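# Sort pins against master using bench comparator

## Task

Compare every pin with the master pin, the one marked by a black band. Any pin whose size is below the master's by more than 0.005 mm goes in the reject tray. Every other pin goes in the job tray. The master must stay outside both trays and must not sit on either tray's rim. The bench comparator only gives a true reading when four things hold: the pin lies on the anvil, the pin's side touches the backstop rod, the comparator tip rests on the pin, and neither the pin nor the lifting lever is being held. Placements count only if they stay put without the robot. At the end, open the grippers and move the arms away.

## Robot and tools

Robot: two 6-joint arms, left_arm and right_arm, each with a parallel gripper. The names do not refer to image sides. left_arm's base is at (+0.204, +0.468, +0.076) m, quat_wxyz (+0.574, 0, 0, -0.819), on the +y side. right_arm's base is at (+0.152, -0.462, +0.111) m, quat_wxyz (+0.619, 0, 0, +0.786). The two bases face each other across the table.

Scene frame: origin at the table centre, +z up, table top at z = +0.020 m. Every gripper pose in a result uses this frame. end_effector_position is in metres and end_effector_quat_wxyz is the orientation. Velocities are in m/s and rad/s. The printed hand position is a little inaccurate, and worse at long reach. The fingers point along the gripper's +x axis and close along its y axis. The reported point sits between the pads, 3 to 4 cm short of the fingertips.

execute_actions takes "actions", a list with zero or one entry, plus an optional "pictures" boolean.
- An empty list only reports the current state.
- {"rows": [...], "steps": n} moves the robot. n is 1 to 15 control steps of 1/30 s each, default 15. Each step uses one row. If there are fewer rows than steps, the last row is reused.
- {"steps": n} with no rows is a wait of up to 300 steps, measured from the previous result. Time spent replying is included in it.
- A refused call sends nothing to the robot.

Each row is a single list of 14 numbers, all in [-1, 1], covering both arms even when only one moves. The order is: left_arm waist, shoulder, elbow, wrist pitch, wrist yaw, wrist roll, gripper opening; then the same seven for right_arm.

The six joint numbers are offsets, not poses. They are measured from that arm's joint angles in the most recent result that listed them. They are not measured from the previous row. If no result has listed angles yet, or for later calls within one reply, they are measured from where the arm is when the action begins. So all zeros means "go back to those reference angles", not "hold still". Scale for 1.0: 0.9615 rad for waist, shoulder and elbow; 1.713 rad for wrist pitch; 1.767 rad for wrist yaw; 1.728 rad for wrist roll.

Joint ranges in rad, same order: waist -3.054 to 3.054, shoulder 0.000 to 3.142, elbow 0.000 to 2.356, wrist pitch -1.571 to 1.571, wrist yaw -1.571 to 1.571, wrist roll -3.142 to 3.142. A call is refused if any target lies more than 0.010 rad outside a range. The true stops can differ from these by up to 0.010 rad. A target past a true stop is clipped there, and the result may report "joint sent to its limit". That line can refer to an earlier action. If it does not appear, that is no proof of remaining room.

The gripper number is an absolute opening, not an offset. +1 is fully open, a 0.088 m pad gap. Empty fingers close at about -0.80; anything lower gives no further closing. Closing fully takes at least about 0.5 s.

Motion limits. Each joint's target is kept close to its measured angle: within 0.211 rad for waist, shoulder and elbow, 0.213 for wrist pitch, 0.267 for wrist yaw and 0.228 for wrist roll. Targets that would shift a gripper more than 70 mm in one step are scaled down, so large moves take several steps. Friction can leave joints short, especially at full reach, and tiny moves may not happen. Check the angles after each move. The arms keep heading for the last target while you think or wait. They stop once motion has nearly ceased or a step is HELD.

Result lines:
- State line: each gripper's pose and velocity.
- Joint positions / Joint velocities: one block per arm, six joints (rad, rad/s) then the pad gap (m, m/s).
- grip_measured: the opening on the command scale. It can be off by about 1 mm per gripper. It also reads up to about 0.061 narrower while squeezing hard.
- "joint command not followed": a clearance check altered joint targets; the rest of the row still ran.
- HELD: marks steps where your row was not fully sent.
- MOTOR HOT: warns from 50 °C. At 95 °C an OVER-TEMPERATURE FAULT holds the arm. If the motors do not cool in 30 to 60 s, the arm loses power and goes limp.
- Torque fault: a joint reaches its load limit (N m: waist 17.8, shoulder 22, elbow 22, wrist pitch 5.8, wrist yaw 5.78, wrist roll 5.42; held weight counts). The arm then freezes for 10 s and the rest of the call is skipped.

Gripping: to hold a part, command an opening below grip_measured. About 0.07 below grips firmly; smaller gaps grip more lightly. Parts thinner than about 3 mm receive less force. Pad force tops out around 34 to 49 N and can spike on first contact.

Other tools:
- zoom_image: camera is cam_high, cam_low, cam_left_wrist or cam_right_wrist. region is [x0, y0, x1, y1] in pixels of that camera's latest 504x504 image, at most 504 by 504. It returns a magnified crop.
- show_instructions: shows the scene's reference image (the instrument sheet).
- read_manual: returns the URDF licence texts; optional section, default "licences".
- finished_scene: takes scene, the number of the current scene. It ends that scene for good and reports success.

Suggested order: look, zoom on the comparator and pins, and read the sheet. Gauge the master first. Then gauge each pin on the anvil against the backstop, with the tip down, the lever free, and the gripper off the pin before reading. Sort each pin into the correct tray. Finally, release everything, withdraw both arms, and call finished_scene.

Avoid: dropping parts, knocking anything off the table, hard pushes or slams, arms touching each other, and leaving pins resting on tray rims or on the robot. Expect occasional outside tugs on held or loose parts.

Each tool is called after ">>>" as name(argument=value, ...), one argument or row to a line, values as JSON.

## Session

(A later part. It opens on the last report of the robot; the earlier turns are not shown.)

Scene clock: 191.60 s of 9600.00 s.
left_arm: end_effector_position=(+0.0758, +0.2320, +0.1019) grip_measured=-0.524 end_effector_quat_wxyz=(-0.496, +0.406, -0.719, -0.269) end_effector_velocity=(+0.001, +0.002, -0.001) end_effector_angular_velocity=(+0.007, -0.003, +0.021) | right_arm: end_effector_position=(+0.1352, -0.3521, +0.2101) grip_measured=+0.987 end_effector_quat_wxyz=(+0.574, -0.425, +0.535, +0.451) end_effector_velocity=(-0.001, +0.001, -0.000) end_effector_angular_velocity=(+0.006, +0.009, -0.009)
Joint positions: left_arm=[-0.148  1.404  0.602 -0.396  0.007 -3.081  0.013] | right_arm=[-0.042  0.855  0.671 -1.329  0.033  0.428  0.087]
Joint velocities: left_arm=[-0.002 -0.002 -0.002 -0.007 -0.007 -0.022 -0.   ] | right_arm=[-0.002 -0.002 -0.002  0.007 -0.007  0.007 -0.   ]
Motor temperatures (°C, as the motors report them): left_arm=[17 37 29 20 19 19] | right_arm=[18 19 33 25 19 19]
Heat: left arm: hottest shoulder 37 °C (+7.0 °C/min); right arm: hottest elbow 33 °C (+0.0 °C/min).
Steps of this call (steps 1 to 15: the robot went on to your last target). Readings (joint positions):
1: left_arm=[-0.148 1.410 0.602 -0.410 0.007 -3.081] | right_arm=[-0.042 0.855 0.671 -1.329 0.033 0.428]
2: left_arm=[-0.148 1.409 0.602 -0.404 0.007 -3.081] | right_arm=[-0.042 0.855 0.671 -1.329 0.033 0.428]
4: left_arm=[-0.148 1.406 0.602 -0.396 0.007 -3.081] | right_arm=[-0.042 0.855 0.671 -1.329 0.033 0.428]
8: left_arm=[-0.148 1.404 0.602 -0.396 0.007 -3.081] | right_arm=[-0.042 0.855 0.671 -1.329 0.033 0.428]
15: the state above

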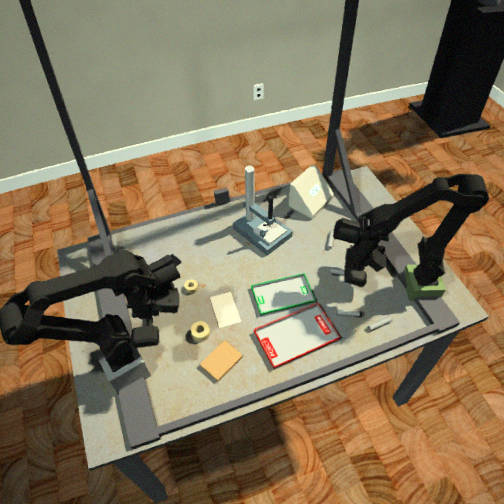

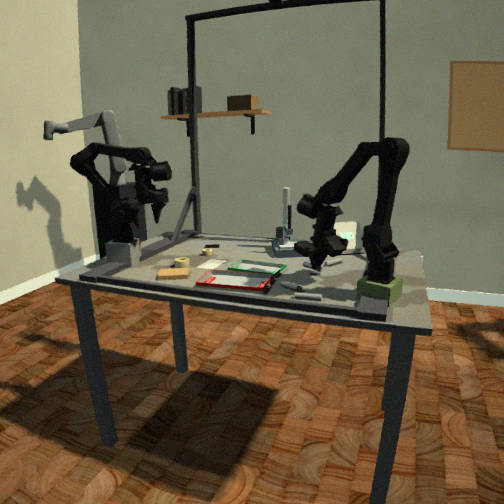

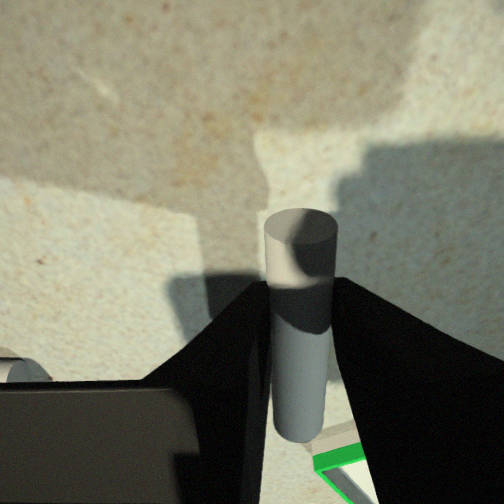

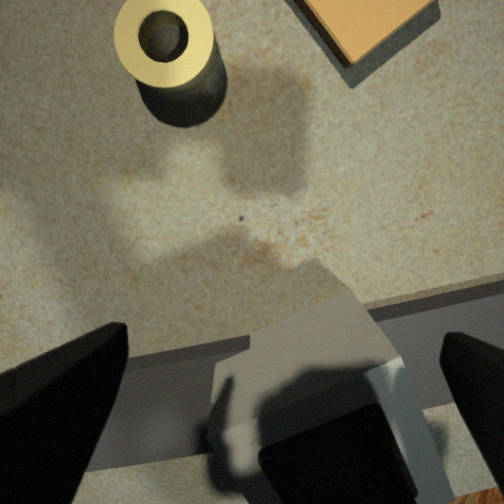

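>>> execute_actions(
  actions=[
    {"rows":[[-0.03,-0.02,-0.04,0.03,0,0,-0.8,0,0,0,0,0,0,1],[-0.065,0,-0.08,0.06,0,0,-0.8,0,0,0,0,0,0,1],[-0.065,0.04,-0.1,0.09,0,0,-0.8,0,0,0,0,0,0,1],[-0.065,0.075,-0.1,0.105,0,0,-0.8,0,0,0,0,0,0,1]],"steps":15},
  ],
)

Scene clock: 197.77 s of 9600.00 s.
left_arm: end_effector_position=(+0.0629, +0.2406, +0.0757) grip_measured=-0.523 end_effector_quat_wxyz=(-0.495, +0.388, -0.736, -0.249) end_effector_velocity=(+0.000, +0.002, -0.001) end_effector_angular_velocity=(+0.007, -0.002, +0.016) | right_arm: end_effector_position=(+0.1352, -0.3521, +0.2101) grip_measured=+0.987 end_effector_quat_wxyz=(+0.574, -0.425, +0.535, +0.451) end_effector_velocity=(-0.002, +0.002, +0.001) end_effector_angular_velocity=(+0.015, +0.010, +0.010)
Joint positions: left_arm=[-0.206  1.468  0.516 -0.222  0.006 -3.081  0.013] | right_arm=[-0.042  0.855  0.671 -1.329  0.033  0.428  0.087]
Joint velocities: left_arm=[-0.007 -0.002 -0.002 -0.007 -0.007 -0.022 -0.001] | right_arm=[ 0.002 -0.007  0.002  0.007 -0.007 -0.007  0.   ]
Motor temperatures (°C, as the motors report them): left_arm=[17 35 29 20 19 19] | right_arm=[18 19 33 25 19 19]
Heat: left arm: hottest shoulder 35 °C (+2.0 °C/min); right arm: hottest elbow 33 °C (+0.0 °C/min).
Steps of this call (steps 1 to 15: the robot went on to your last target; steps 16 to 90: nothing new was sent; then 2.67 s passed at rest; steps 91 to 105: all 15 steps of this action). Readings (joint positions):
91: left_arm=[-0.151 1.402 0.596 -0.385 0.007 -3.081] | right_arm=[-0.042 0.855 0.671 -1.329 0.033 0.428]
92: left_arm=[-0.163 1.402 0.581 -0.357 0.007 -3.081] | right_arm=[-0.042 0.855 0.671 -1.329 0.033 0.428]
94: left_arm=[-0.191 1.419 0.548 -0.290 0.007 -3.081] | right_arm=[-0.042 0.855 0.671 -1.329 0.033 0.428]
98: left_arm=[-0.205 1.464 0.516 -0.237 0.006 -3.081] | right_arm=[-0.042 0.855 0.671 -1.329 0.033 0.428]
105: the state above

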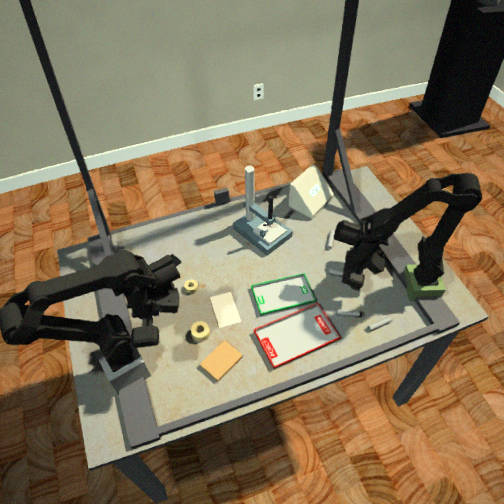

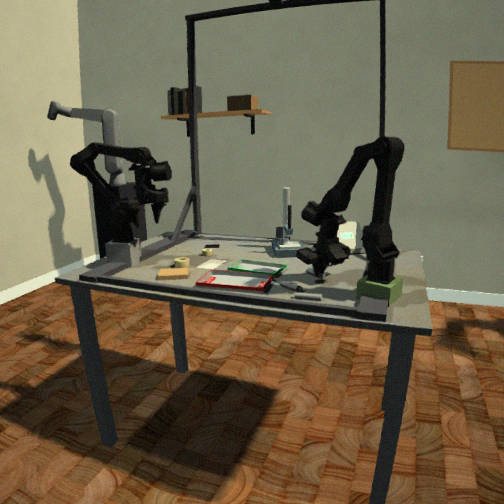

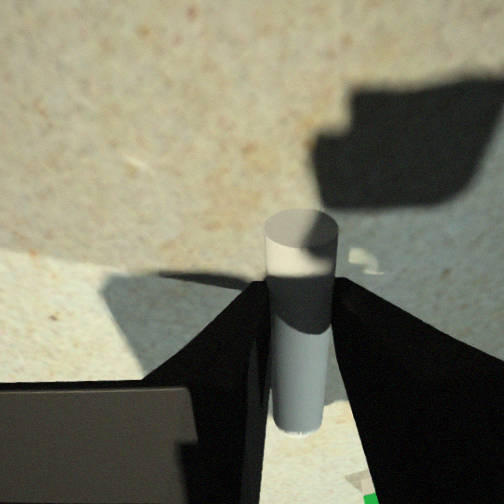

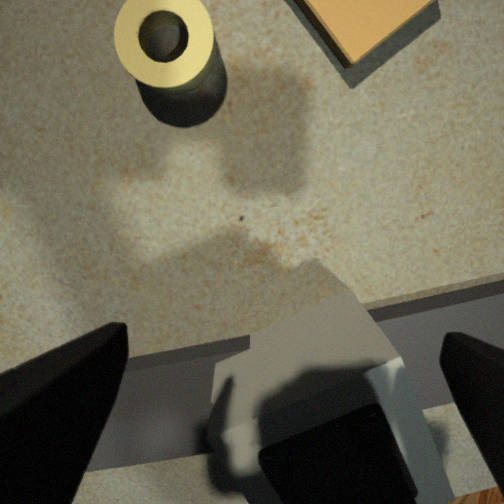

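>>> execute_actions(
  actions=[
    {"rows":[[0,0.015,0,0.004,0,0,-0.8,0,0,0,0,0,0,1],[0,0.03,0,0.007,0,0,-0.8,0,0,0,0,0,0,1],[0,0.035,0,0.007,0,0,-0.8,0,0,0,0,0,0,1],[0,0.035,0,0.007,0,0,-0.8,0,0,0,0,0,0,1],[0,0.035,0,0.007,0,0,-0.8,0,0,0,0,0,0,1],[0,0.035,0,0.007,0,0,-0.6,0,0,0,0,0,0,1],[0,0.035,0,0.007,0,0,-0.45,0,0,0,0,0,0,1],[0,0.035,0,0.007,0,0,-0.3,0,0,0,0,0,0,1],[0,0.035,0,0.007,0,0,-0.2,0,0,0,0,0,0,1]],"steps":15},
  ],
)

Scene clock: 202.43 s of 9600.00 s.
left_arm: end_effector_position=(+0.0633, +0.2407, +0.0703) grip_measured=-0.224 end_effector_quat_wxyz=(-0.500, +0.387, -0.732, -0.252) end_effector_velocity=(+0.002, +0.007, -0.003) end_effector_angular_velocity=(+0.031, -0.001, +0.015) | right_arm: end_effector_position=(+0.1352, -0.3521, +0.2101) grip_measured=+0.987 end_effector_quat_wxyz=(+0.574, -0.425, +0.535, +0.451) end_effector_velocity=(-0.003, -0.003, -0.001) end_effector_angular_velocity=(-0.012, +0.020, +0.006)
Joint positions: left_arm=[-0.205  1.494  0.516 -0.21   0.004 -3.081  0.028] | right_arm=[-0.042  0.855  0.671 -1.329  0.033  0.428  0.087]
Joint velocities: left_arm=[-0.002 -0.002 -0.007 -0.022  0.007 -0.022  0.013] | right_arm=[-0.002 -0.002 -0.002 -0.007 -0.022 -0.007 -0.   ]
Motor temperatures (°C, as the motors report them): left_arm=[17 34 28 20 19 19] | right_arm=[18 19 33 25 19 19]
Heat: left arm: hottest shoulder 34 °C (+0.0 °C/min); right arm: hottest elbow 33 °C (+0.0 °C/min).
Steps of this call (steps 1 to 15: the robot went on to your last target; steps 16 to 90: nothing new was sent; then 1.17 s passed at rest; steps 91 to 105: all 15 steps of this action). Readings (joint positions):
91: left_arm=[-0.206 1.469 0.515 -0.221 0.006 -3.081] | right_arm=[-0.042 0.855 0.671 -1.329 0.033 0.428]
92: left_arm=[-0.206 1.472 0.515 -0.220 0.006 -3.081] | right_arm=[-0.042 0.855 0.671 -1.329 0.033 0.428]
94: left_arm=[-0.206 1.477 0.516 -0.219 0.006 -3.081] | right_arm=[-0.042 0.855 0.671 -1.329 0.033 0.428]
98: left_arm=[-0.206 1.478 0.516 -0.218 0.006 -3.081] | right_arm=[-0.042 0.855 0.671 -1.329 0.033 0.428]
105: the state above

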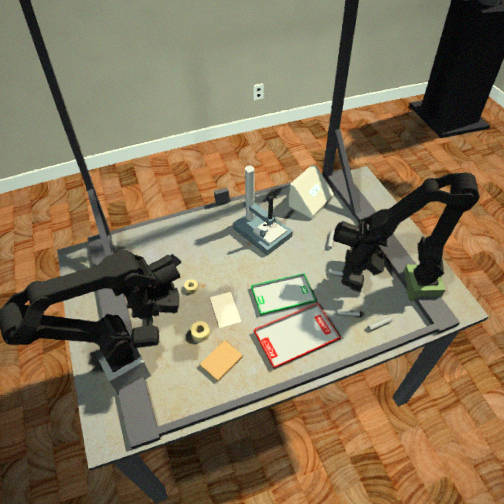

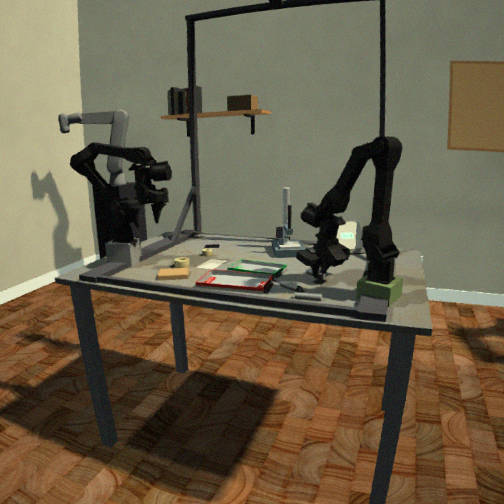

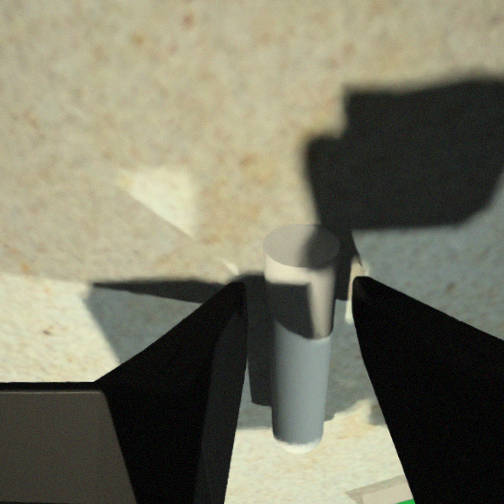

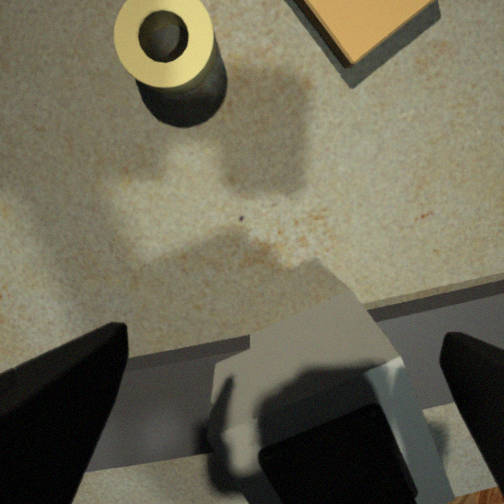

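>>> execute_actions(
  actions=[
    {"rows":[[0,-0.1,0.05,-0.06,0,0,-0.1,0,0,0,0,0,0,1],[0,-0.2,0.12,-0.14,0,0,-0.1,0,0,0,0,0,0,1],[0.1,-0.2,0.175,-0.19,0,0.05,-0.1,0,0,0,0,0,0,1],[0.3,-0.17,0.175,-0.19,0,0.12,-0.1,0,0,0,0,0,0,1],[0.58,-0.153,0.175,-0.19,0,0.2,-0.1,0,0,0,0,0,0,1]],"steps":15},
  ],
  pictures=false,
)

>>> execute_actions(
  actions=[
    {"steps":12},
  ],
)

Scene clock: 214.63 s of 9600.00 s.
left_arm: end_effector_position=(+0.2025, +0.1951, +0.1322) grip_measured=-0.103 end_effector_quat_wxyz=(-0.504, +0.494, -0.655, -0.271) end_effector_velocity=(+0.029, +0.014, -0.004) end_effector_angular_velocity=(+0.061, -0.026, +0.055) | right_arm: end_effector_position=(+0.1352, -0.3521, +0.2101) grip_measured=+0.987 end_effector_quat_wxyz=(+0.574, -0.425, +0.535, +0.451) end_effector_velocity=(-0.000, -0.003, -0.002) end_effector_angular_velocity=(-0.014, +0.003, +0.020)
Joint positions: left_arm=[ 0.341  1.345  0.688 -0.531  0.002 -2.744  0.034] | right_arm=[-0.042  0.855  0.671 -1.329  0.033  0.428  0.087]
Joint velocities: left_arm=[ 0.1   -0.007 -0.002 -0.066 -0.007  0.051 -0.   ] | right_arm=[-0.002 -0.002 -0.007 -0.007 -0.007 -0.022 -0.   ]
Motor temperatures (°C, as the motors report them): left_arm=[17 32 28 20 19 19] | right_arm=[18 19 33 24 19 19]
Heat: left arm: hottest shoulder 32 °C (-3.0 °C/min); right arm: hottest elbow 33 °C (+0.0 °C/min).
Steps of this call (steps 1 to 15: the robot went on to your last target; steps 16 to 90: nothing new was sent; then 8.70 s passed at rest; steps 91 to 105: all 15 steps of this action). Readings (joint positions):
91: left_arm=[-0.205 1.481 0.523 -0.233 0.004 -3.081] | right_arm=[-0.042 0.855 0.671 -1.329 0.033 0.428]
92: left_arm=[-0.205 1.448 0.542 -0.301 0.004 -3.081] | right_arm=[-0.042 0.855 0.671 -1.329 0.033 0.428]
94: left_arm=[-0.148 1.374 0.596 -0.427 0.015 -3.009] | right_arm=[-0.042 0.855 0.671 -1.329 0.033 0.428]
98: left_arm=[0.112 1.344 0.690 -0.499 0.010 -2.801] | right_arm=[-0.042 0.855 0.671 -1.329 0.033 0.428]
105: the state above

Scene clock: 215.03 s of 9600.00 s.
left_arm: end_effector_position=(+0.2047, +0.1956, +0.1320) grip_measured=-0.102 end_effector_quat_wxyz=(-0.504, +0.495, -0.653, -0.272) end_effector_velocity=(+0.002, +0.002, -0.001) end_effector_angular_velocity=(+0.007, +0.001, +0.026) | right_arm: end_effector_position=(+0.1352, -0.3521, +0.2101) grip_measured=+0.987 end_effector_quat_wxyz=(+0.574, -0.425, +0.535, +0.451) end_effector_velocity=(-0.001, -0.001, +0.001) end_effector_angular_velocity=(-0.004, +0.006, +0.010)
Joint positions: left_arm=[ 0.349  1.345  0.688 -0.533  0.002 -2.74   0.034] | right_arm=[-0.042  0.855  0.671 -1.329  0.033  0.428  0.087]
Joint velocities: left_arm=[ 0.002 -0.002 -0.002 -0.007 -0.007 -0.022  0.   ] | right_arm=[ 0.002 -0.002  0.002 -0.007 -0.007 -0.007 -0.   ]
Motor temperatures (°C, as the motors report them): left_arm=[17 32 28 20 19 19] | right_arm=[18 19 33 24 19 19]
Heat: left arm: hottest shoulder 32 °C (-3.0 °C/min); right arm: hottest elbow 33 °C (+0.0 °C/min).
Steps of this call (steps 1 to 12: the robot went on to your last target). Readings (joint positions):
1: left_arm=[0.343 1.345 0.688 -0.533 0.002 -2.743] | right_arm=[-0.042 0.855 0.671 -1.329 0.033 0.428]
2: left_arm=[0.345 1.345 0.688 -0.533 0.002 -2.742] | right_arm=[-0.042 0.855 0.671 -1.329 0.033 0.428]
4: left_arm=[0.347 1.345 0.688 -0.533 0.002 -2.741] | right_arm=[-0.042 0.855 0.671 -1.329 0.033 0.428]
8: left_arm=[0.348 1.345 0.688 -0.533 0.002 -2.740] | right_arm=[-0.042 0.855 0.671 -1.329 0.033 0.428]
12: the state above

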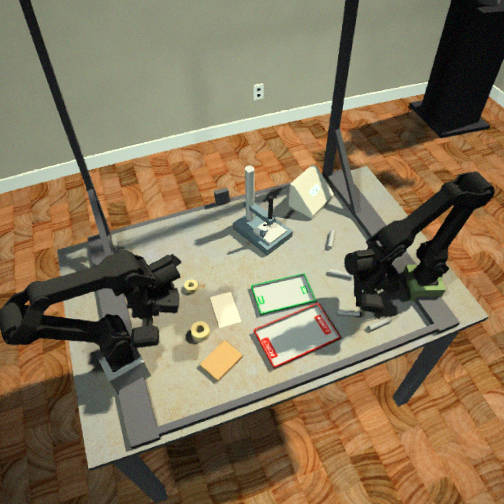

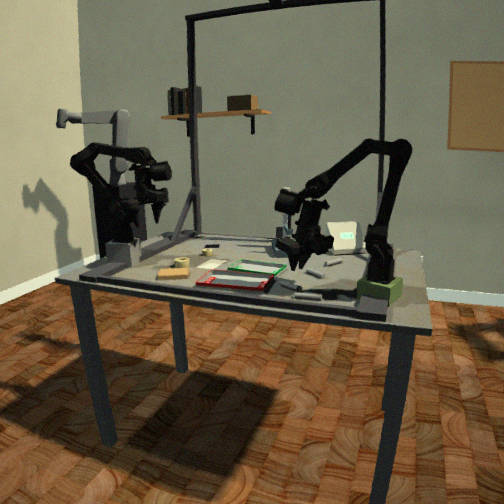

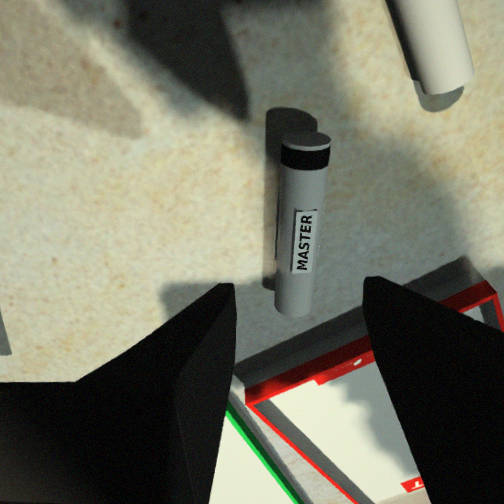

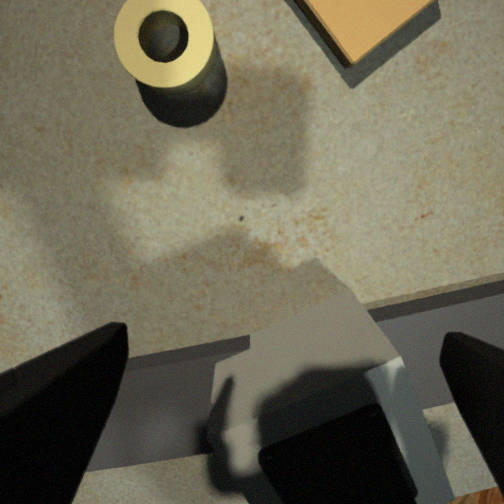

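>>> execute_actions(
  actions=[
    {"rows":[[0,0.04,-0.05,0.05,0,0,-0.1,0,0,0,0,0,0,1],[0,0.08,-0.1,0.1,0,0,-0.1,0,0,0,0,0,0,1],[0,0.125,-0.135,0.15,0,0,-0.12,0,0,0,0,0,0,1]],"steps":15},
  ],
)

Scene clock: 221.20 s of 9600.00 s.
left_arm: end_effector_position=(+0.2048, +0.1937, +0.0863) grip_measured=-0.118 end_effector_quat_wxyz=(-0.501, +0.498, -0.655, -0.268) end_effector_velocity=(+0.003, -0.002, +0.000) end_effector_angular_velocity=(-0.017, -0.018, +0.013) | right_arm: end_effector_position=(+0.1352, -0.3521, +0.2101) grip_measured=+0.987 end_effector_quat_wxyz=(+0.574, -0.425, +0.535, +0.451) end_effector_velocity=(-0.000, -0.002, -0.001) end_effector_angular_velocity=(-0.009, +0.005, +0.005)
Joint positions: left_arm=[ 0.349  1.46   0.564 -0.28   0.001 -2.74   0.033] | right_arm=[-0.042  0.855  0.671 -1.329  0.033  0.428  0.087]
Joint velocities: left_arm=[-0.002 -0.002 -0.007  0.022 -0.022 -0.007 -0.   ] | right_arm=[-0.002 -0.002 -0.002 -0.007 -0.007 -0.007 -0.   ]
Motor temperatures (°C, as the motors report them): left_arm=[17 31 28 20 19 19] | right_arm=[18 19 33 24 19 19]
Heat: left arm: hottest shoulder 31 °C (-4.0 °C/min); right arm: hottest elbow 33 °C (+0.0 °C/min).
Steps of this call (steps 1 to 15: the robot went on to your last target; steps 16 to 90: nothing new was sent; then 2.67 s passed at rest; steps 91 to 105: all 15 steps of this action). Readings (joint positions):
91: left_arm=[0.349 1.350 0.681 -0.516 0.002 -2.740] | right_arm=[-0.042 0.855 0.671 -1.329 0.033 0.428]
92: left_arm=[0.349 1.360 0.664 -0.469 0.002 -2.740] | right_arm=[-0.042 0.855 0.671 -1.329 0.033 0.428]
94: left_arm=[0.349 1.406 0.622 -0.361 0.002 -2.740] | right_arm=[-0.042 0.855 0.671 -1.329 0.033 0.428]
98: left_arm=[0.349 1.459 0.566 -0.304 0.001 -2.740] | right_arm=[-0.042 0.855 0.671 -1.329 0.033 0.428]
105: the state above

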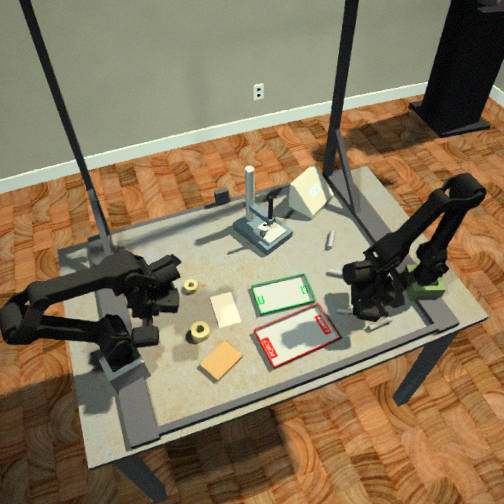

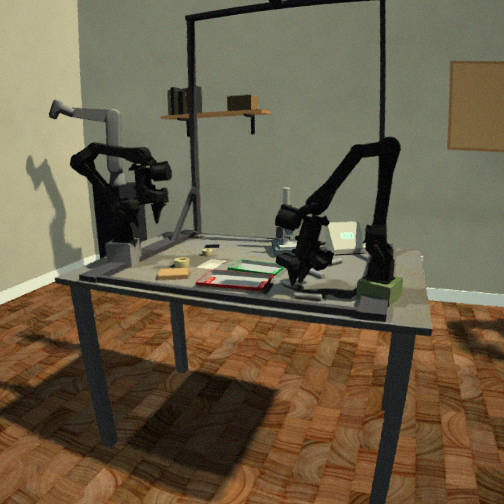

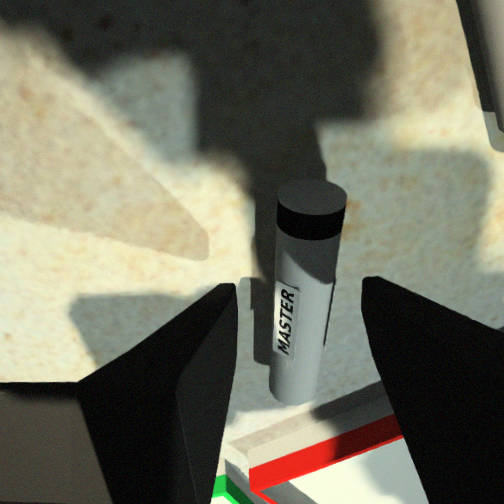

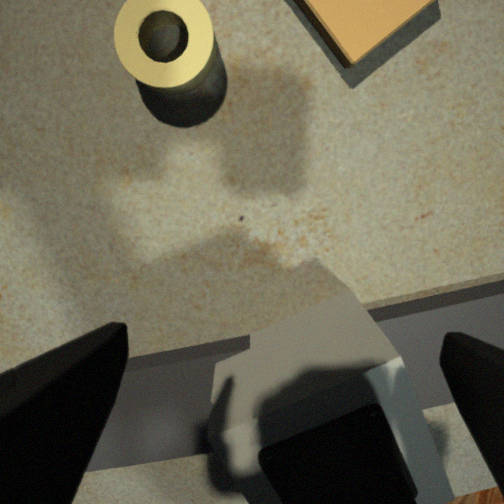

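>>> execute_actions(
  actions=[
    {"rows":[[0,0.02,-0.015,0.015,0,0.03,-0.15,0,0,0,0,0,0,1],[0,0.045,-0.03,0.03,0,0.04,-0.2,0,0,0,0,0,0,1],[0,0.07,-0.032,0.042,0,0.04,-0.22,0,0,0,0,0,0,1]],"steps":15},
  ],
)

Scene clock: 228.63 s of 9600.00 s.
left_arm: end_effector_position=(+0.2046, +0.1931, +0.0717) grip_measured=-0.217 end_effector_quat_wxyz=(-0.519, +0.480, -0.662, -0.250) end_effector_velocity=(+0.003, +0.002, -0.001) end_effector_angular_velocity=(+0.007, -0.018, +0.013) | right_arm: end_effector_position=(+0.1352, -0.3521, +0.2101) grip_measured=+0.987 end_effector_quat_wxyz=(+0.574, -0.425, +0.535, +0.451) end_effector_velocity=(-0.000, -0.002, -0.001) end_effector_angular_velocity=(-0.009, +0.005, +0.005)
Joint positions: left_arm=[ 0.349  1.517  0.543 -0.212  0.002 -2.677  0.028] | right_arm=[-0.042  0.855  0.671 -1.329  0.033  0.428  0.087]
Joint velocities: left_arm=[-0.002 -0.002 -0.002 -0.007 -0.022 -0.007 -0.001] | right_arm=[-0.002 -0.002 -0.002 -0.007 -0.007 -0.007 -0.   ]
Motor temperatures (°C, as the motors report them): left_arm=[17 30 28 20 19 19] | right_arm=[18 19 33 24 19 19]
Heat: left arm: hottest shoulder 30 °C (-5.1 °C/min); right arm: hottest elbow 33 °C (+0.0 °C/min).
Steps of this call (steps 1 to 15: the robot went on to your last target; steps 16 to 100: nothing new was sent; then 3.60 s passed at rest; steps 101 to 115: all 15 steps of this action). Readings (joint positions):
101: left_arm=[0.349 1.462 0.563 -0.274 0.001 -2.730] | right_arm=[-0.042 0.855 0.671 -1.329 0.033 0.428]
102: left_arm=[0.349 1.469 0.559 -0.260 0.001 -2.713] | right_arm=[-0.042 0.855 0.671 -1.329 0.033 0.428]
104: left_arm=[0.349 1.495 0.553 -0.231 0.002 -2.692] | right_arm=[-0.042 0.855 0.671 -1.329 0.033 0.428]
108: left_arm=[0.349 1.515 0.543 -0.215 0.002 -2.679] | right_arm=[-0.042 0.855 0.671 -1.329 0.033 0.428]
115: the state above

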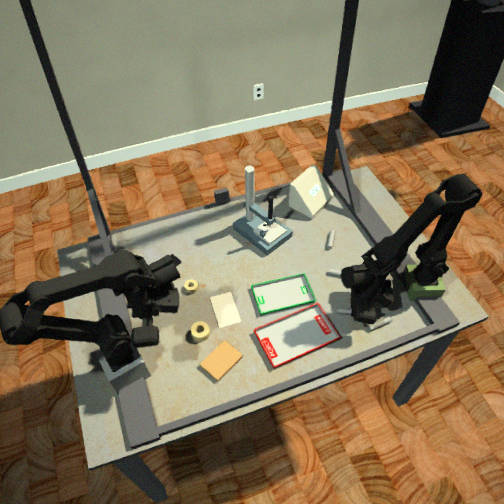

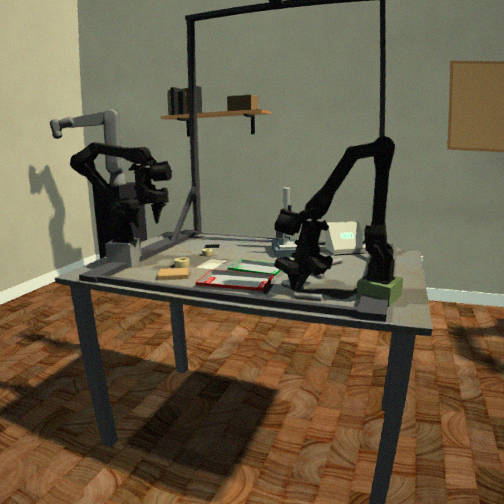

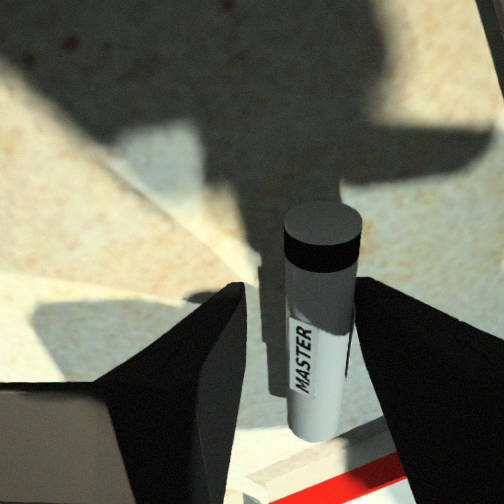

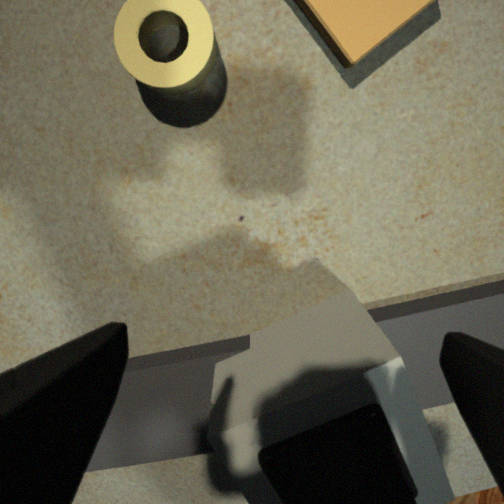

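Good. Lower slightly and close.

>>> execute_actions(
  actions=[
    {"rows":[[0,0.01,0,0,0,0,-0.22,0,0,0,0,0,0,1],[0,0.018,0,0.004,0,0,-0.25,0,0,0,0,0,0,1],[0,0.018,0,0.004,0,0,-0.3,0,0,0,0,0,0,1],[0,0.018,0,0.004,0,0,-0.4,0,0,0,0,0,0,1],[0,0.018,0,0.004,0,0,-0.4,0,0,0,0,0,0,1],[0,0.018,0,0.004,0,0,-0.45,0,0,0,0,0,0,1],[0,0.018,0,0.004,0,0,-0.8,0,0,0,0,0,0,1]],"steps":15},
  ],
)

Scene clock: 232.57 s of 9600.00 s.
left_arm: end_effector_position=(+0.2028, +0.1927, +0.0709) grip_measured=-0.510 end_effector_quat_wxyz=(-0.517, +0.477, -0.665, -0.250) end_effector_velocity=(+0.000, +0.005, -0.002) end_effector_angular_velocity=(+0.022, -0.010, -0.006) | right_arm: end_effector_position=(+0.1352, -0.3521, +0.2101) grip_measured=+0.987 end_effector_quat_wxyz=(+0.574, -0.425, +0.535, +0.451) end_effector_velocity=(+0.002, -0.005, -0.000) end_effector_angular_velocity=(-0.016, -0.012, +0.024)
Joint positions: left_arm=[ 0.347  1.522  0.543 -0.207  0.01  -2.676  0.014] | right_arm=[-0.042  0.855  0.671 -1.329  0.033  0.428  0.087]
Joint velocities: left_arm=[-0.002 -0.002 -0.002 -0.022 -0.007  0.007 -0.   ] | right_arm=[ 0.002 -0.007 -0.002 -0.022  0.007 -0.022 -0.   ]
Motor temperatures (°C, as the motors report them): left_arm=[17 30 28 20 19 19] | right_arm=[18 19 33 24 19 19]
Heat: left arm: hottest shoulder 30 °C (-5.1 °C/min); right arm: hottest elbow 33 °C (+0.0 °C/min).
Steps of this call (steps 1 to 15: the robot went on to your last target; steps 16 to 90: nothing new was sent; then 0.43 s passed at rest; steps 91 to 105: all 15 steps of this action). Readings (joint positions):
91: left_arm=[0.349 1.517 0.543 -0.212 0.002 -2.676] | right_arm=[-0.042 0.855 0.671 -1.329 0.033 0.428]
92: left_arm=[0.349 1.518 0.543 -0.212 0.004 -2.676] | right_arm=[-0.042 0.855 0.671 -1.329 0.033 0.428]
94: left_arm=[0.348 1.519 0.543 -0.212 0.010 -2.676] | right_arm=[-0.042 0.855 0.671 -1.329 0.033 0.428]
98: left_arm=[0.347 1.521 0.543 -0.211 0.012 -2.676] | right_arm=[-0.042 0.855 0.671 -1.329 0.033 0.428]
105: the state above

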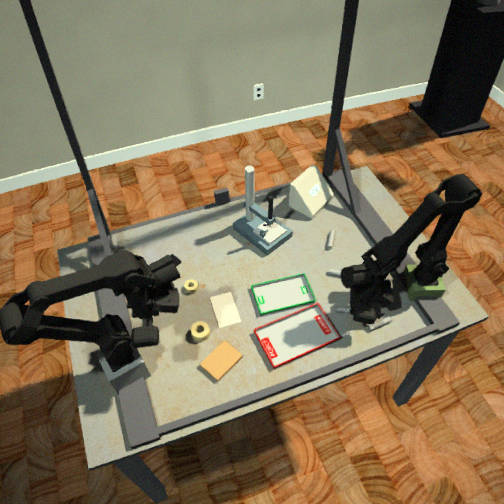

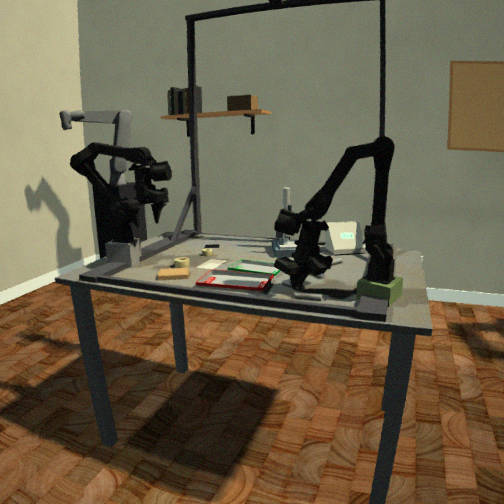

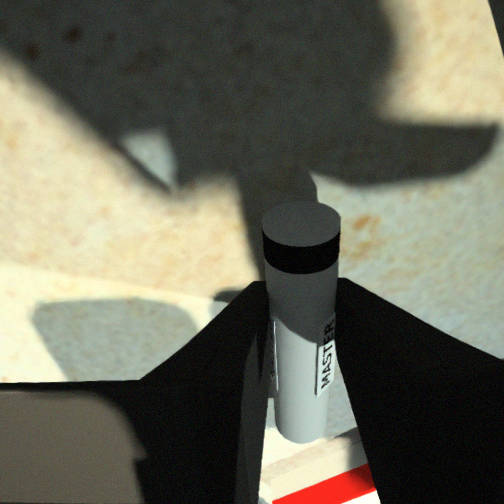

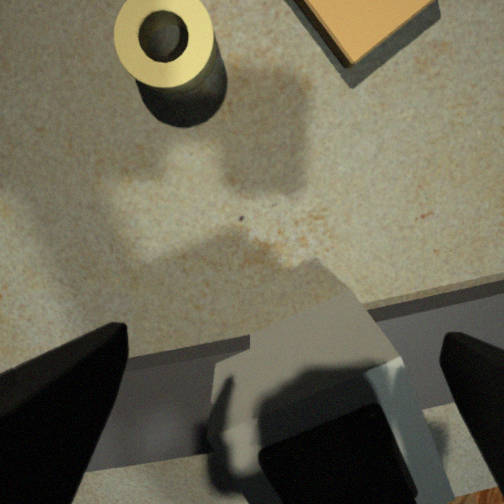

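>>> execute_actions(
  actions=[
    {"rows":[[0,-0.06,0.05,-0.06,0,0,-0.8,0,0,0,0,0,0,1],[0,-0.12,0.1,-0.12,0,0,-0.8,0,0,0,0,0,0,1],[0,-0.18,0.16,-0.19,0,0,-0.8,0,0,0,0,0,0,1],[0,-0.18,0.16,-0.19,0,0,-0.8,0,0,0,0,0,0,1],[-0.3,-0.05,0.35,-0.2,0,-0.04,-0.8,0,0,0,0,0,0,1],[-0.6,0.15,0.55,-0.22,0,-0.07,-0.8,0,0,0,0,0,0,1],[-0.846,0.385,0.785,-0.236,0,-0.09,-0.8,0,0,0,0,0,0,1]],"steps":15},
  ],
  pictures=false,
)

>>> execute_actions(
  actions=[
    {"steps":25},
  ],
  pictures=false,
)

>>> execute_actions(
  actions=[
    {"rows":[[0,0.08,0.16,-0.02,0,0,-0.8,0,0,0,0,0,0,1],[0,0.16,0.32,-0.045,0,0,-0.8,0,0,0,0,0,0,1],[0,0.32,0.51,-0.075,0,0,-0.8,0,0,0,0,0,0,1]],"steps":15},
  ],
  pictures=false,
)

>>> execute_actions(
  actions=[
    {"steps":15},
  ],
)

Scene clock: 245.07 s of 9600.00 s.
left_arm: end_effector_position=(+0.0026, +0.1386, +0.1176) grip_measured=-0.510 end_effector_quat_wxyz=(-0.574, +0.304, -0.740, -0.175) end_effector_velocity=(-0.598, +0.049, +0.133) end_effector_angular_velocity=(-0.452, +0.286, -1.338) | right_arm: end_effector_position=(+0.1352, -0.3521, +0.2101) grip_measured=+0.987 end_effector_quat_wxyz=(+0.574, -0.425, +0.535, +0.451) end_effector_velocity=(-0.003, +0.001, +0.000) end_effector_angular_velocity=(+0.008, +0.023, +0.006)
Joint positions: left_arm=[-0.201  1.854  1.179 -0.597  0.002 -2.819  0.014] | right_arm=[-0.042  0.855  0.671 -1.329  0.033  0.428  0.087]
Joint velocities: left_arm=[-1.389  0.393  0.95  -0.022 -0.007 -0.051 -0.   ] | right_arm=[-0.002 -0.007 -0.002  0.007 -0.022 -0.007 -0.   ]
Motor temperatures (°C, as the motors report them): left_arm=[17 29 27 20 19 19] | right_arm=[18 19 33 24 19 19]
Heat: left arm: hottest shoulder 29 °C (-7.1 °C/min); right arm: hottest elbow 33 °C (+0.0 °C/min).
Steps of this call (steps 1 to 15: the robot went on to your last target; steps 16 to 90: nothing new was sent; then 9.00 s passed at rest; steps 91 to 105: all 15 steps of this action). Readings (joint positions):
91: left_arm=[0.347 1.514 0.552 -0.228 0.010 -2.676] | right_arm=[-0.042 0.855 0.671 -1.329 0.033 0.428]
92: left_arm=[0.347 1.497 0.570 -0.287 0.010 -2.676] | right_arm=[-0.042 0.855 0.671 -1.329 0.033 0.428]
94: left_arm=[0.347 1.435 0.614 -0.421 0.010 -2.676] | right_arm=[-0.042 0.855 0.671 -1.329 0.033 0.428]
98: left_arm=[0.147 1.575 0.852 -0.536 0.001 -2.774] | right_arm=[-0.042 0.855 0.671 -1.329 0.033 0.428]
105: the state above

Scene clock: 245.90 s of 9600.00 s.
left_arm: end_effector_position=(-0.0993, +0.1850, +0.1372) grip_measured=-0.510 end_effector_quat_wxyz=(-0.567, +0.211, -0.791, -0.091) end_effector_velocity=(+0.002, +0.002, -0.002) end_effector_angular_velocity=(+0.009, -0.008, +0.021) | right_arm: end_effector_position=(+0.1352, -0.3521, +0.2101) grip_measured=+0.987 end_effector_quat_wxyz=(+0.574, -0.425, +0.535, +0.451) end_effector_velocity=(+0.000, -0.002, -0.001) end_effector_angular_velocity=(-0.009, +0.005, +0.000)
Joint positions: left_arm=[-0.468  1.888  1.288 -0.61   0.015 -2.827  0.014] | right_arm=[-0.042  0.855  0.671 -1.329  0.033  0.428  0.087]
Joint velocities: left_arm=[-0.002  0.002 -0.002 -0.007 -0.007 -0.022 -0.   ] | right_arm=[-0.007 -0.002 -0.002 -0.007 -0.007 -0.007 -0.   ]
Motor temperatures (°C, as the motors report them): left_arm=[17 29 28 20 19 19] | right_arm=[18 19 33 24 19 19]
Heat: left arm: hottest shoulder 29 °C (-8.1 °C/min); right arm: hottest elbow 33 °C (+0.0 °C/min).
Steps of this call (steps 1 to 25: the robot went on to your last target). Readings (joint positions):
1: left_arm=[-0.249 1.864 1.207 -0.597 0.002 -2.820] | right_arm=[-0.042 0.855 0.671 -1.329 0.033 0.428]
2: left_arm=[-0.298 1.870 1.231 -0.597 0.002 -2.821] | right_arm=[-0.042 0.855 0.671 -1.329 0.033 0.428]
4: left_arm=[-0.395 1.875 1.268 -0.601 0.007 -2.824] | right_arm=[-0.042 0.855 0.671 -1.329 0.033 0.428]
8: left_arm=[-0.477 1.879 1.288 -0.608 0.016 -2.826] | right_arm=[-0.042 0.855 0.671 -1.329 0.033 0.428]
25: the state above

Scene clock: 246.40 s of 9600.00 s.
left_arm: end_effector_position=(-0.1678, +0.1205, +0.1483) grip_measured=-0.510 end_effector_quat_wxyz=(-0.548, +0.220, -0.803, -0.080) end_effector_velocity=(+0.002, +0.002, +0.004) end_effector_angular_velocity=(+0.012, +0.001, +0.006) | right_arm: end_effector_position=(+0.1352, -0.3521, +0.2101) grip_measured=+0.987 end_effector_quat_wxyz=(+0.574, -0.425, +0.535, +0.451) end_effector_velocity=(+0.000, -0.006, -0.002) end_effector_angular_velocity=(-0.028, +0.002, +0.005)
Joint positions: left_arm=[-0.468  2.192  1.769 -0.734  0.015 -2.827  0.014] | right_arm=[-0.042  0.855  0.671 -1.329  0.033  0.428  0.087]
Joint velocities: left_arm=[ 0.002 -0.007  0.007 -0.022  0.007 -0.007  0.   ] | right_arm=[-0.002 -0.002 -0.007 -0.022 -0.007 -0.007 -0.   ]
Motor temperatures (°C, as the motors report them): left_arm=[17 29 28 20 19 19] | right_arm=[18 19 33 24 19 19]
Heat: left arm: hottest shoulder 29 °C (-8.1 °C/min); right arm: hottest elbow 33 °C (+0.0 °C/min).
Steps of this call (steps 1 to 15: all 15 steps of this action). Readings (joint positions):
1: left_arm=[-0.468 1.902 1.313 -0.636 0.015 -2.827] | right_arm=[-0.042 0.855 0.671 -1.329 0.033 0.428]
2: left_arm=[-0.468 1.933 1.360 -0.661 0.015 -2.827] | right_arm=[-0.042 0.855 0.671 -1.329 0.033 0.428]
4: left_arm=[-0.468 2.041 1.496 -0.686 0.015 -2.827] | right_arm=[-0.042 0.855 0.671 -1.329 0.033 0.428]
8: left_arm=[-0.468 2.184 1.701 -0.724 0.015 -2.827] | right_arm=[-0.042 0.855 0.671 -1.329 0.033 0.428]
15: the state above

Scene clock: 246.90 s of 9600.00 s.
left_arm: end_effector_position=(-0.1670, +0.1212, +0.1477) grip_measured=-0.510 end_effector_quat_wxyz=(-0.550, +0.219, -0.802, -0.082) end_effector_velocity=(-0.000, +0.003, -0.003) end_effector_angular_velocity=(+0.011, -0.006, -0.012) | right_arm: end_effector_position=(+0.1352, -0.3521, +0.2101) grip_measured=+0.987 end_effector_quat_wxyz=(+0.574, -0.425, +0.535, +0.451) end_effector_velocity=(-0.000, -0.002, -0.001) end_effector_angular_velocity=(-0.014, +0.004, +0.005)
Joint positions: left_arm=[-0.468  2.192  1.769 -0.739  0.015 -2.827  0.014] | right_arm=[-0.042  0.855  0.671 -1.329  0.033  0.428  0.087]
Joint velocities: left_arm=[-0.002  0.002 -0.002 -0.007  0.007  0.007 -0.   ] | right_arm=[-0.002  0.002 -0.002 -0.007 -0.007 -0.007 -0.   ]
Motor temperatures (°C, as the motors report them): left_arm=[17 29 28 20 19 19] | right_arm=[18 19 33 24 19 19]
Heat: left arm: hottest shoulder 29 °C (-8.1 °C/min); right arm: hottest elbow 33 °C (+0.0 °C/min).
Steps of this call (steps 1 to 15: the robot went on to your last target). Readings (joint positions):
1: left_arm=[-0.468 2.192 1.769 -0.736 0.015 -2.827] | right_arm=[-0.042 0.855 0.671 -1.329 0.033 0.428]
2: left_arm=[-0.468 2.192 1.769 -0.738 0.015 -2.827] | right_arm=[-0.042 0.855 0.671 -1.329 0.033 0.428]
4: left_arm=[-0.468 2.192 1.769 -0.739 0.015 -2.827] | right_arm=[-0.042 0.855 0.671 -1.329 0.033 0.428]
8: left_arm=[-0.468 2.192 1.769 -0.739 0.015 -2.827] | right_arm=[-0.042 0.855 0.671 -1.329 0.033 0.428]
15: the state above
All arms were judged still, so your last target was given up. Only a new action makes them travel on or press farther. Fingers that are still opening or closing keep moving.

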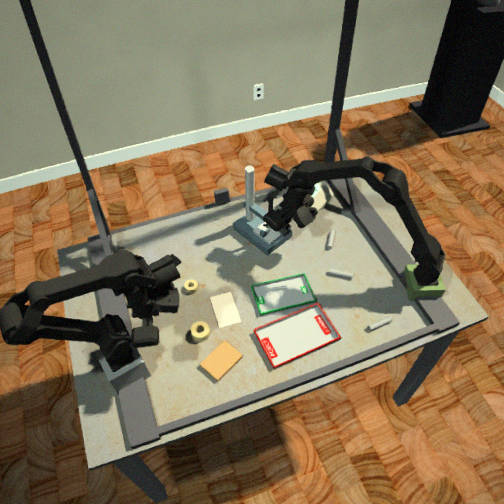

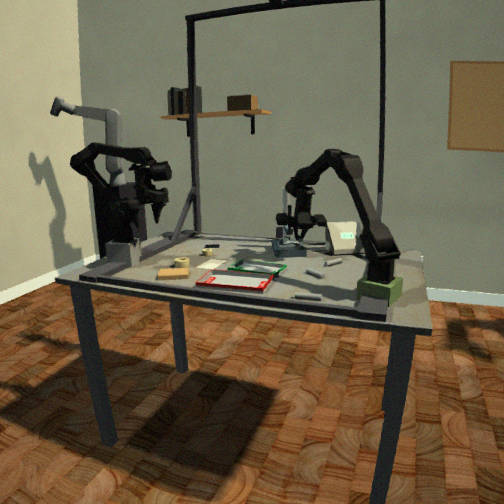

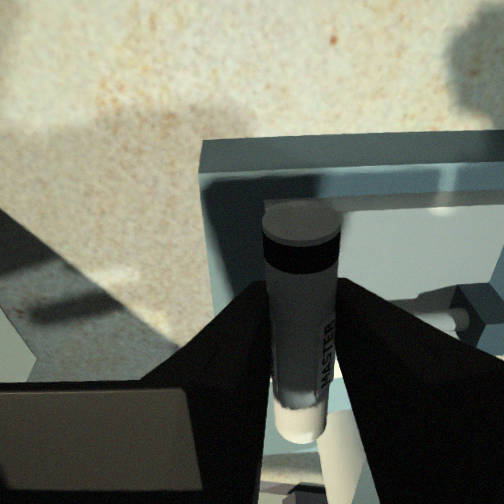

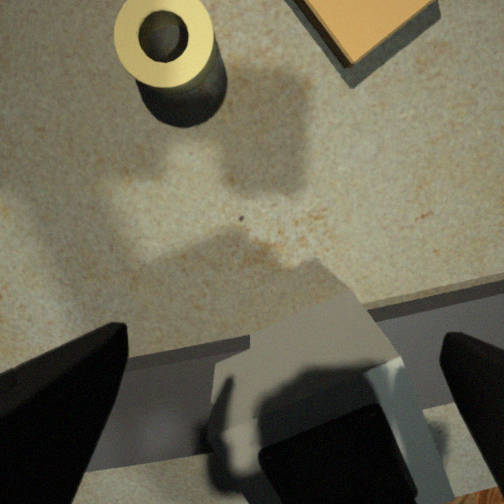

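Lower to (2.263,1.825,−0.771), then slide.

>>> execute_actions(
  actions=[
    {"rows":[[0,0.025,0.025,-0.008,0,0,-0.8,0,0,0,0,0,0,1],[0,0.05,0.048,-0.015,0,0,-0.8,0,0,0,0,0,0,1],[0,0.072,0.06,-0.019,0,0,-0.8,0,0,0,0,0,0,1]],"steps":15},
  ],
  pictures=false,
)

>>> execute_actions(
  actions=[
    {"rows":[[0.012,0.003,0,0,0,0.004,-0.8,0,0,0,0,0,0,1],[0.024,0.003,0,0,0,0.008,-0.8,0,0,0,0,0,0,1],[0.036,0.003,0,0,0,0.012,-0.8,0,0,0,0,0,0,1],[0.048,0.003,0,0,0,0.016,-0.8,0,0,0,0,0,0,1],[0.06,0.003,0,0,0,0.019,-0.8,0,0,0,0,0,0,1],[0.07,0.005,0,0,0,0.02,-0.8,0,0,0,0,0,0,1],[0.08,0.005,0,0,0,0.02,-0.8,0,0,0,0,0,0,1]],"steps":15},
  ],
  pictures=false,
)

>>> execute_actions(
  actions=[
    {"steps":15},
  ],
)

Scene clock: 255.47 s of 9600.00 s.
left_arm: end_effector_position=(-0.1689, +0.1194, +0.1291) grip_measured=-0.510 end_effector_quat_wxyz=(-0.568, +0.211, -0.790, -0.091) end_effector_velocity=(-0.000, +0.003, -0.000) end_effector_angular_velocity=(+0.012, +0.001, +0.002) | right_arm: end_effector_position=(+0.1352, -0.3521, +0.2101) grip_measured=+0.987 end_effector_quat_wxyz=(+0.574, -0.425, +0.535, +0.451) end_effector_velocity=(-0.001, +0.002, +0.000) end_effector_angular_velocity=(+0.006, +0.008, +0.005)
Joint positions: left_arm=[-0.468  2.256  1.816 -0.771  0.015 -2.827  0.014] | right_arm=[-0.042  0.855  0.671 -1.329  0.033  0.428  0.087]
Joint velocities: left_arm=[-0.002 -0.002 -0.002 -0.007  0.007 -0.007  0.   ] | right_arm=[-0.002  0.002  0.002  0.007 -0.007 -0.007 -0.   ]
Motor temperatures (°C, as the motors report them): left_arm=[17 31 28 20 19 19] | right_arm=[18 19 33 24 19 19]
Heat: left arm: hottest shoulder 31 °C (-5.0 °C/min); right arm: hottest elbow 33 °C (+0.0 °C/min).
Steps of this call (steps 1 to 90: nothing new was sent; then 5.07 s passed at rest; steps 91 to 105: all 15 steps of this action). Readings (joint positions):
91: left_arm=[-0.468 2.195 1.771 -0.741 0.015 -2.827] | right_arm=[-0.042 0.855 0.671 -1.329 0.033 0.428]
92: left_arm=[-0.468 2.202 1.779 -0.750 0.015 -2.827] | right_arm=[-0.042 0.855 0.671 -1.329 0.033 0.428]
94: left_arm=[-0.468 2.224 1.802 -0.758 0.015 -2.827] | right_arm=[-0.042 0.855 0.671 -1.329 0.033 0.428]
98: left_arm=[-0.468 2.252 1.811 -0.770 0.015 -2.827] | right_arm=[-0.042 0.855 0.671 -1.329 0.033 0.428]
105: the state above

Scene clock: 255.97 s of 9600.00 s.
left_arm: end_effector_position=(-0.1436, +0.0943, +0.1289) grip_measured=-0.510 end_effector_quat_wxyz=(-0.567, +0.227, -0.786, -0.101) end_effector_velocity=(-0.000, +0.003, -0.000) end_effector_angular_velocity=(+0.012, +0.002, +0.002) | right_arm: end_effector_position=(+0.1352, -0.3521, +0.2101) grip_measured=+0.987 end_effector_quat_wxyz=(+0.574, -0.425, +0.535, +0.451) end_effector_velocity=(-0.000, -0.002, -0.001) end_effector_angular_velocity=(-0.014, +0.004, +0.005)
Joint positions: left_arm=[-0.395  2.257  1.816 -0.772  0.023 -2.793  0.014] | right_arm=[-0.042  0.855  0.671 -1.329  0.033  0.428  0.087]
Joint velocities: left_arm=[-0.002 -0.002 -0.002 -0.007  0.007 -0.007 -0.   ] | right_arm=[-0.002  0.002 -0.002 -0.007 -0.007 -0.007 -0.   ]
Motor temperatures (°C, as the motors report them): left_arm=[17 32 28 20 19 19] | right_arm=[18 19 33 24 19 19]
Heat: left arm: hottest shoulder 32 °C (-3.0 °C/min); right arm: hottest elbow 33 °C (+0.0 °C/min).
Steps of this call (steps 1 to 15: all 15 steps of this action). Readings (joint positions):
1: left_arm=[-0.468 2.256 1.816 -0.771 0.015 -2.827] | right_arm=[-0.042 0.855 0.671 -1.329 0.033 0.428]
2: left_arm=[-0.466 2.256 1.816 -0.771 0.015 -2.825] | right_arm=[-0.042 0.855 0.671 -1.329 0.033 0.428]
4: left_arm=[-0.455 2.256 1.816 -0.771 0.015 -2.816] | right_arm=[-0.042 0.855 0.671 -1.329 0.033 0.428]
8: left_arm=[-0.411 2.256 1.816 -0.771 0.015 -2.801] | right_arm=[-0.042 0.855 0.671 -1.329 0.033 0.428]
15: the state above

Scene clock: 256.47 s of 9600.00 s.
left_arm: end_effector_position=(-0.1436, +0.0943, +0.1289) grip_measured=-0.510 end_effector_quat_wxyz=(-0.567, +0.227, -0.786, -0.101) end_effector_velocity=(+0.000, +0.001, +0.001) end_effector_angular_velocity=(-0.001, -0.005, +0.007) | right_arm: end_effector_position=(+0.1352, -0.3521, +0.2101) grip_measured=+0.987 end_effector_quat_wxyz=(+0.574, -0.425, +0.535, +0.451) end_effector_velocity=(-0.000, -0.002, -0.001) end_effector_angular_velocity=(-0.008, +0.006, -0.009)
Joint positions: left_arm=[-0.395  2.257  1.816 -0.772  0.023 -2.793  0.014] | right_arm=[-0.042  0.855  0.671 -1.329  0.033  0.428  0.087]
Joint velocities: left_arm=[-0.002 -0.002  0.002 -0.007 -0.007 -0.007  0.   ] | right_arm=[-0.002 -0.002 -0.002 -0.007 -0.007  0.007 -0.   ]
Motor temperatures (°C, as the motors report them): left_arm=[17 32 28 20 19 19] | right_arm=[18 19 33 24 19 19]
Heat: left arm: hottest shoulder 32 °C (-3.0 °C/min); right arm: hottest elbow 33 °C (+0.0 °C/min).
Steps of this call (steps 1 to 15: the robot went on to your last target). Readings (joint positions):
1: left_arm=[-0.395 2.257 1.816 -0.772 0.023 -2.793] | right_arm=[-0.042 0.855 0.671 -1.329 0.033 0.428]
2: left_arm=[-0.395 2.257 1.816 -0.772 0.023 -2.793] | right_arm=[-0.042 0.855 0.671 -1.329 0.033 0.428]
4: left_arm=[-0.395 2.257 1.816 -0.772 0.023 -2.793] | right_arm=[-0.042 0.855 0.671 -1.329 0.033 0.428]
8: left_arm=[-0.395 2.257 1.816 -0.772 0.023 -2.793] | right_arm=[-0.042 0.855 0.671 -1.329 0.033 0.428]
15: the state above
All arms were judged still, so your last target was given up. Only a new action makes them travel on or press farther. Fingers that are still opening or closing keep moving.

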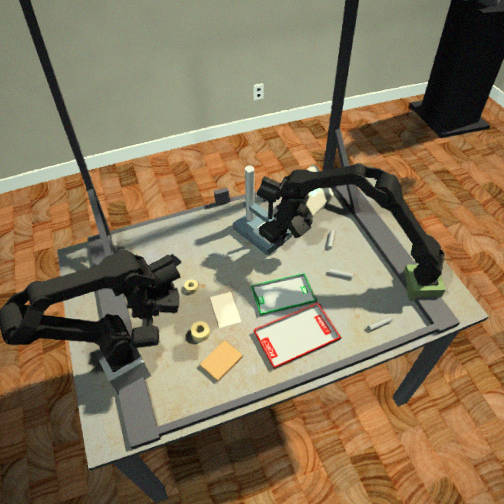

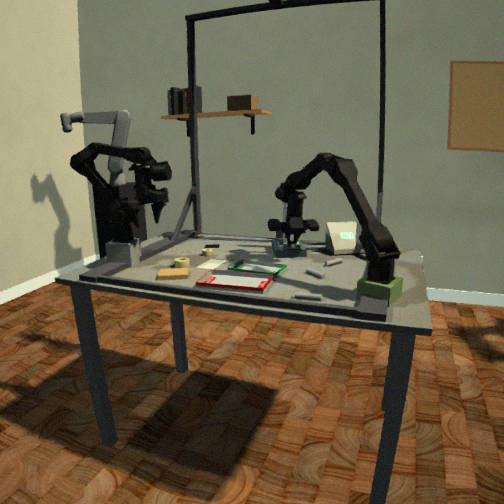

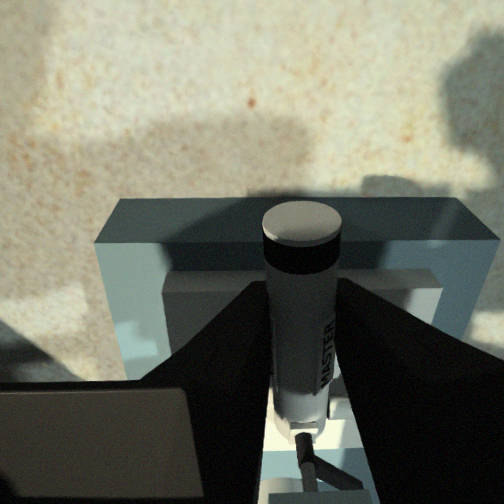

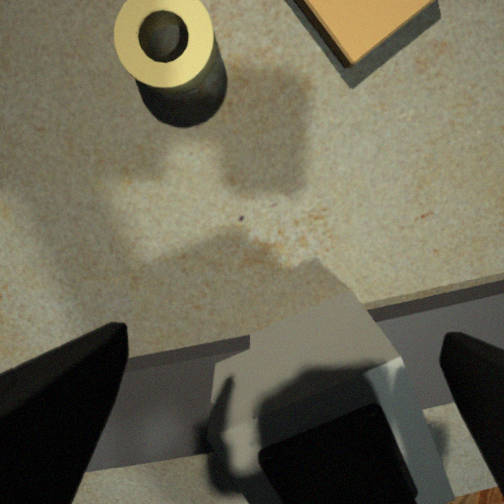

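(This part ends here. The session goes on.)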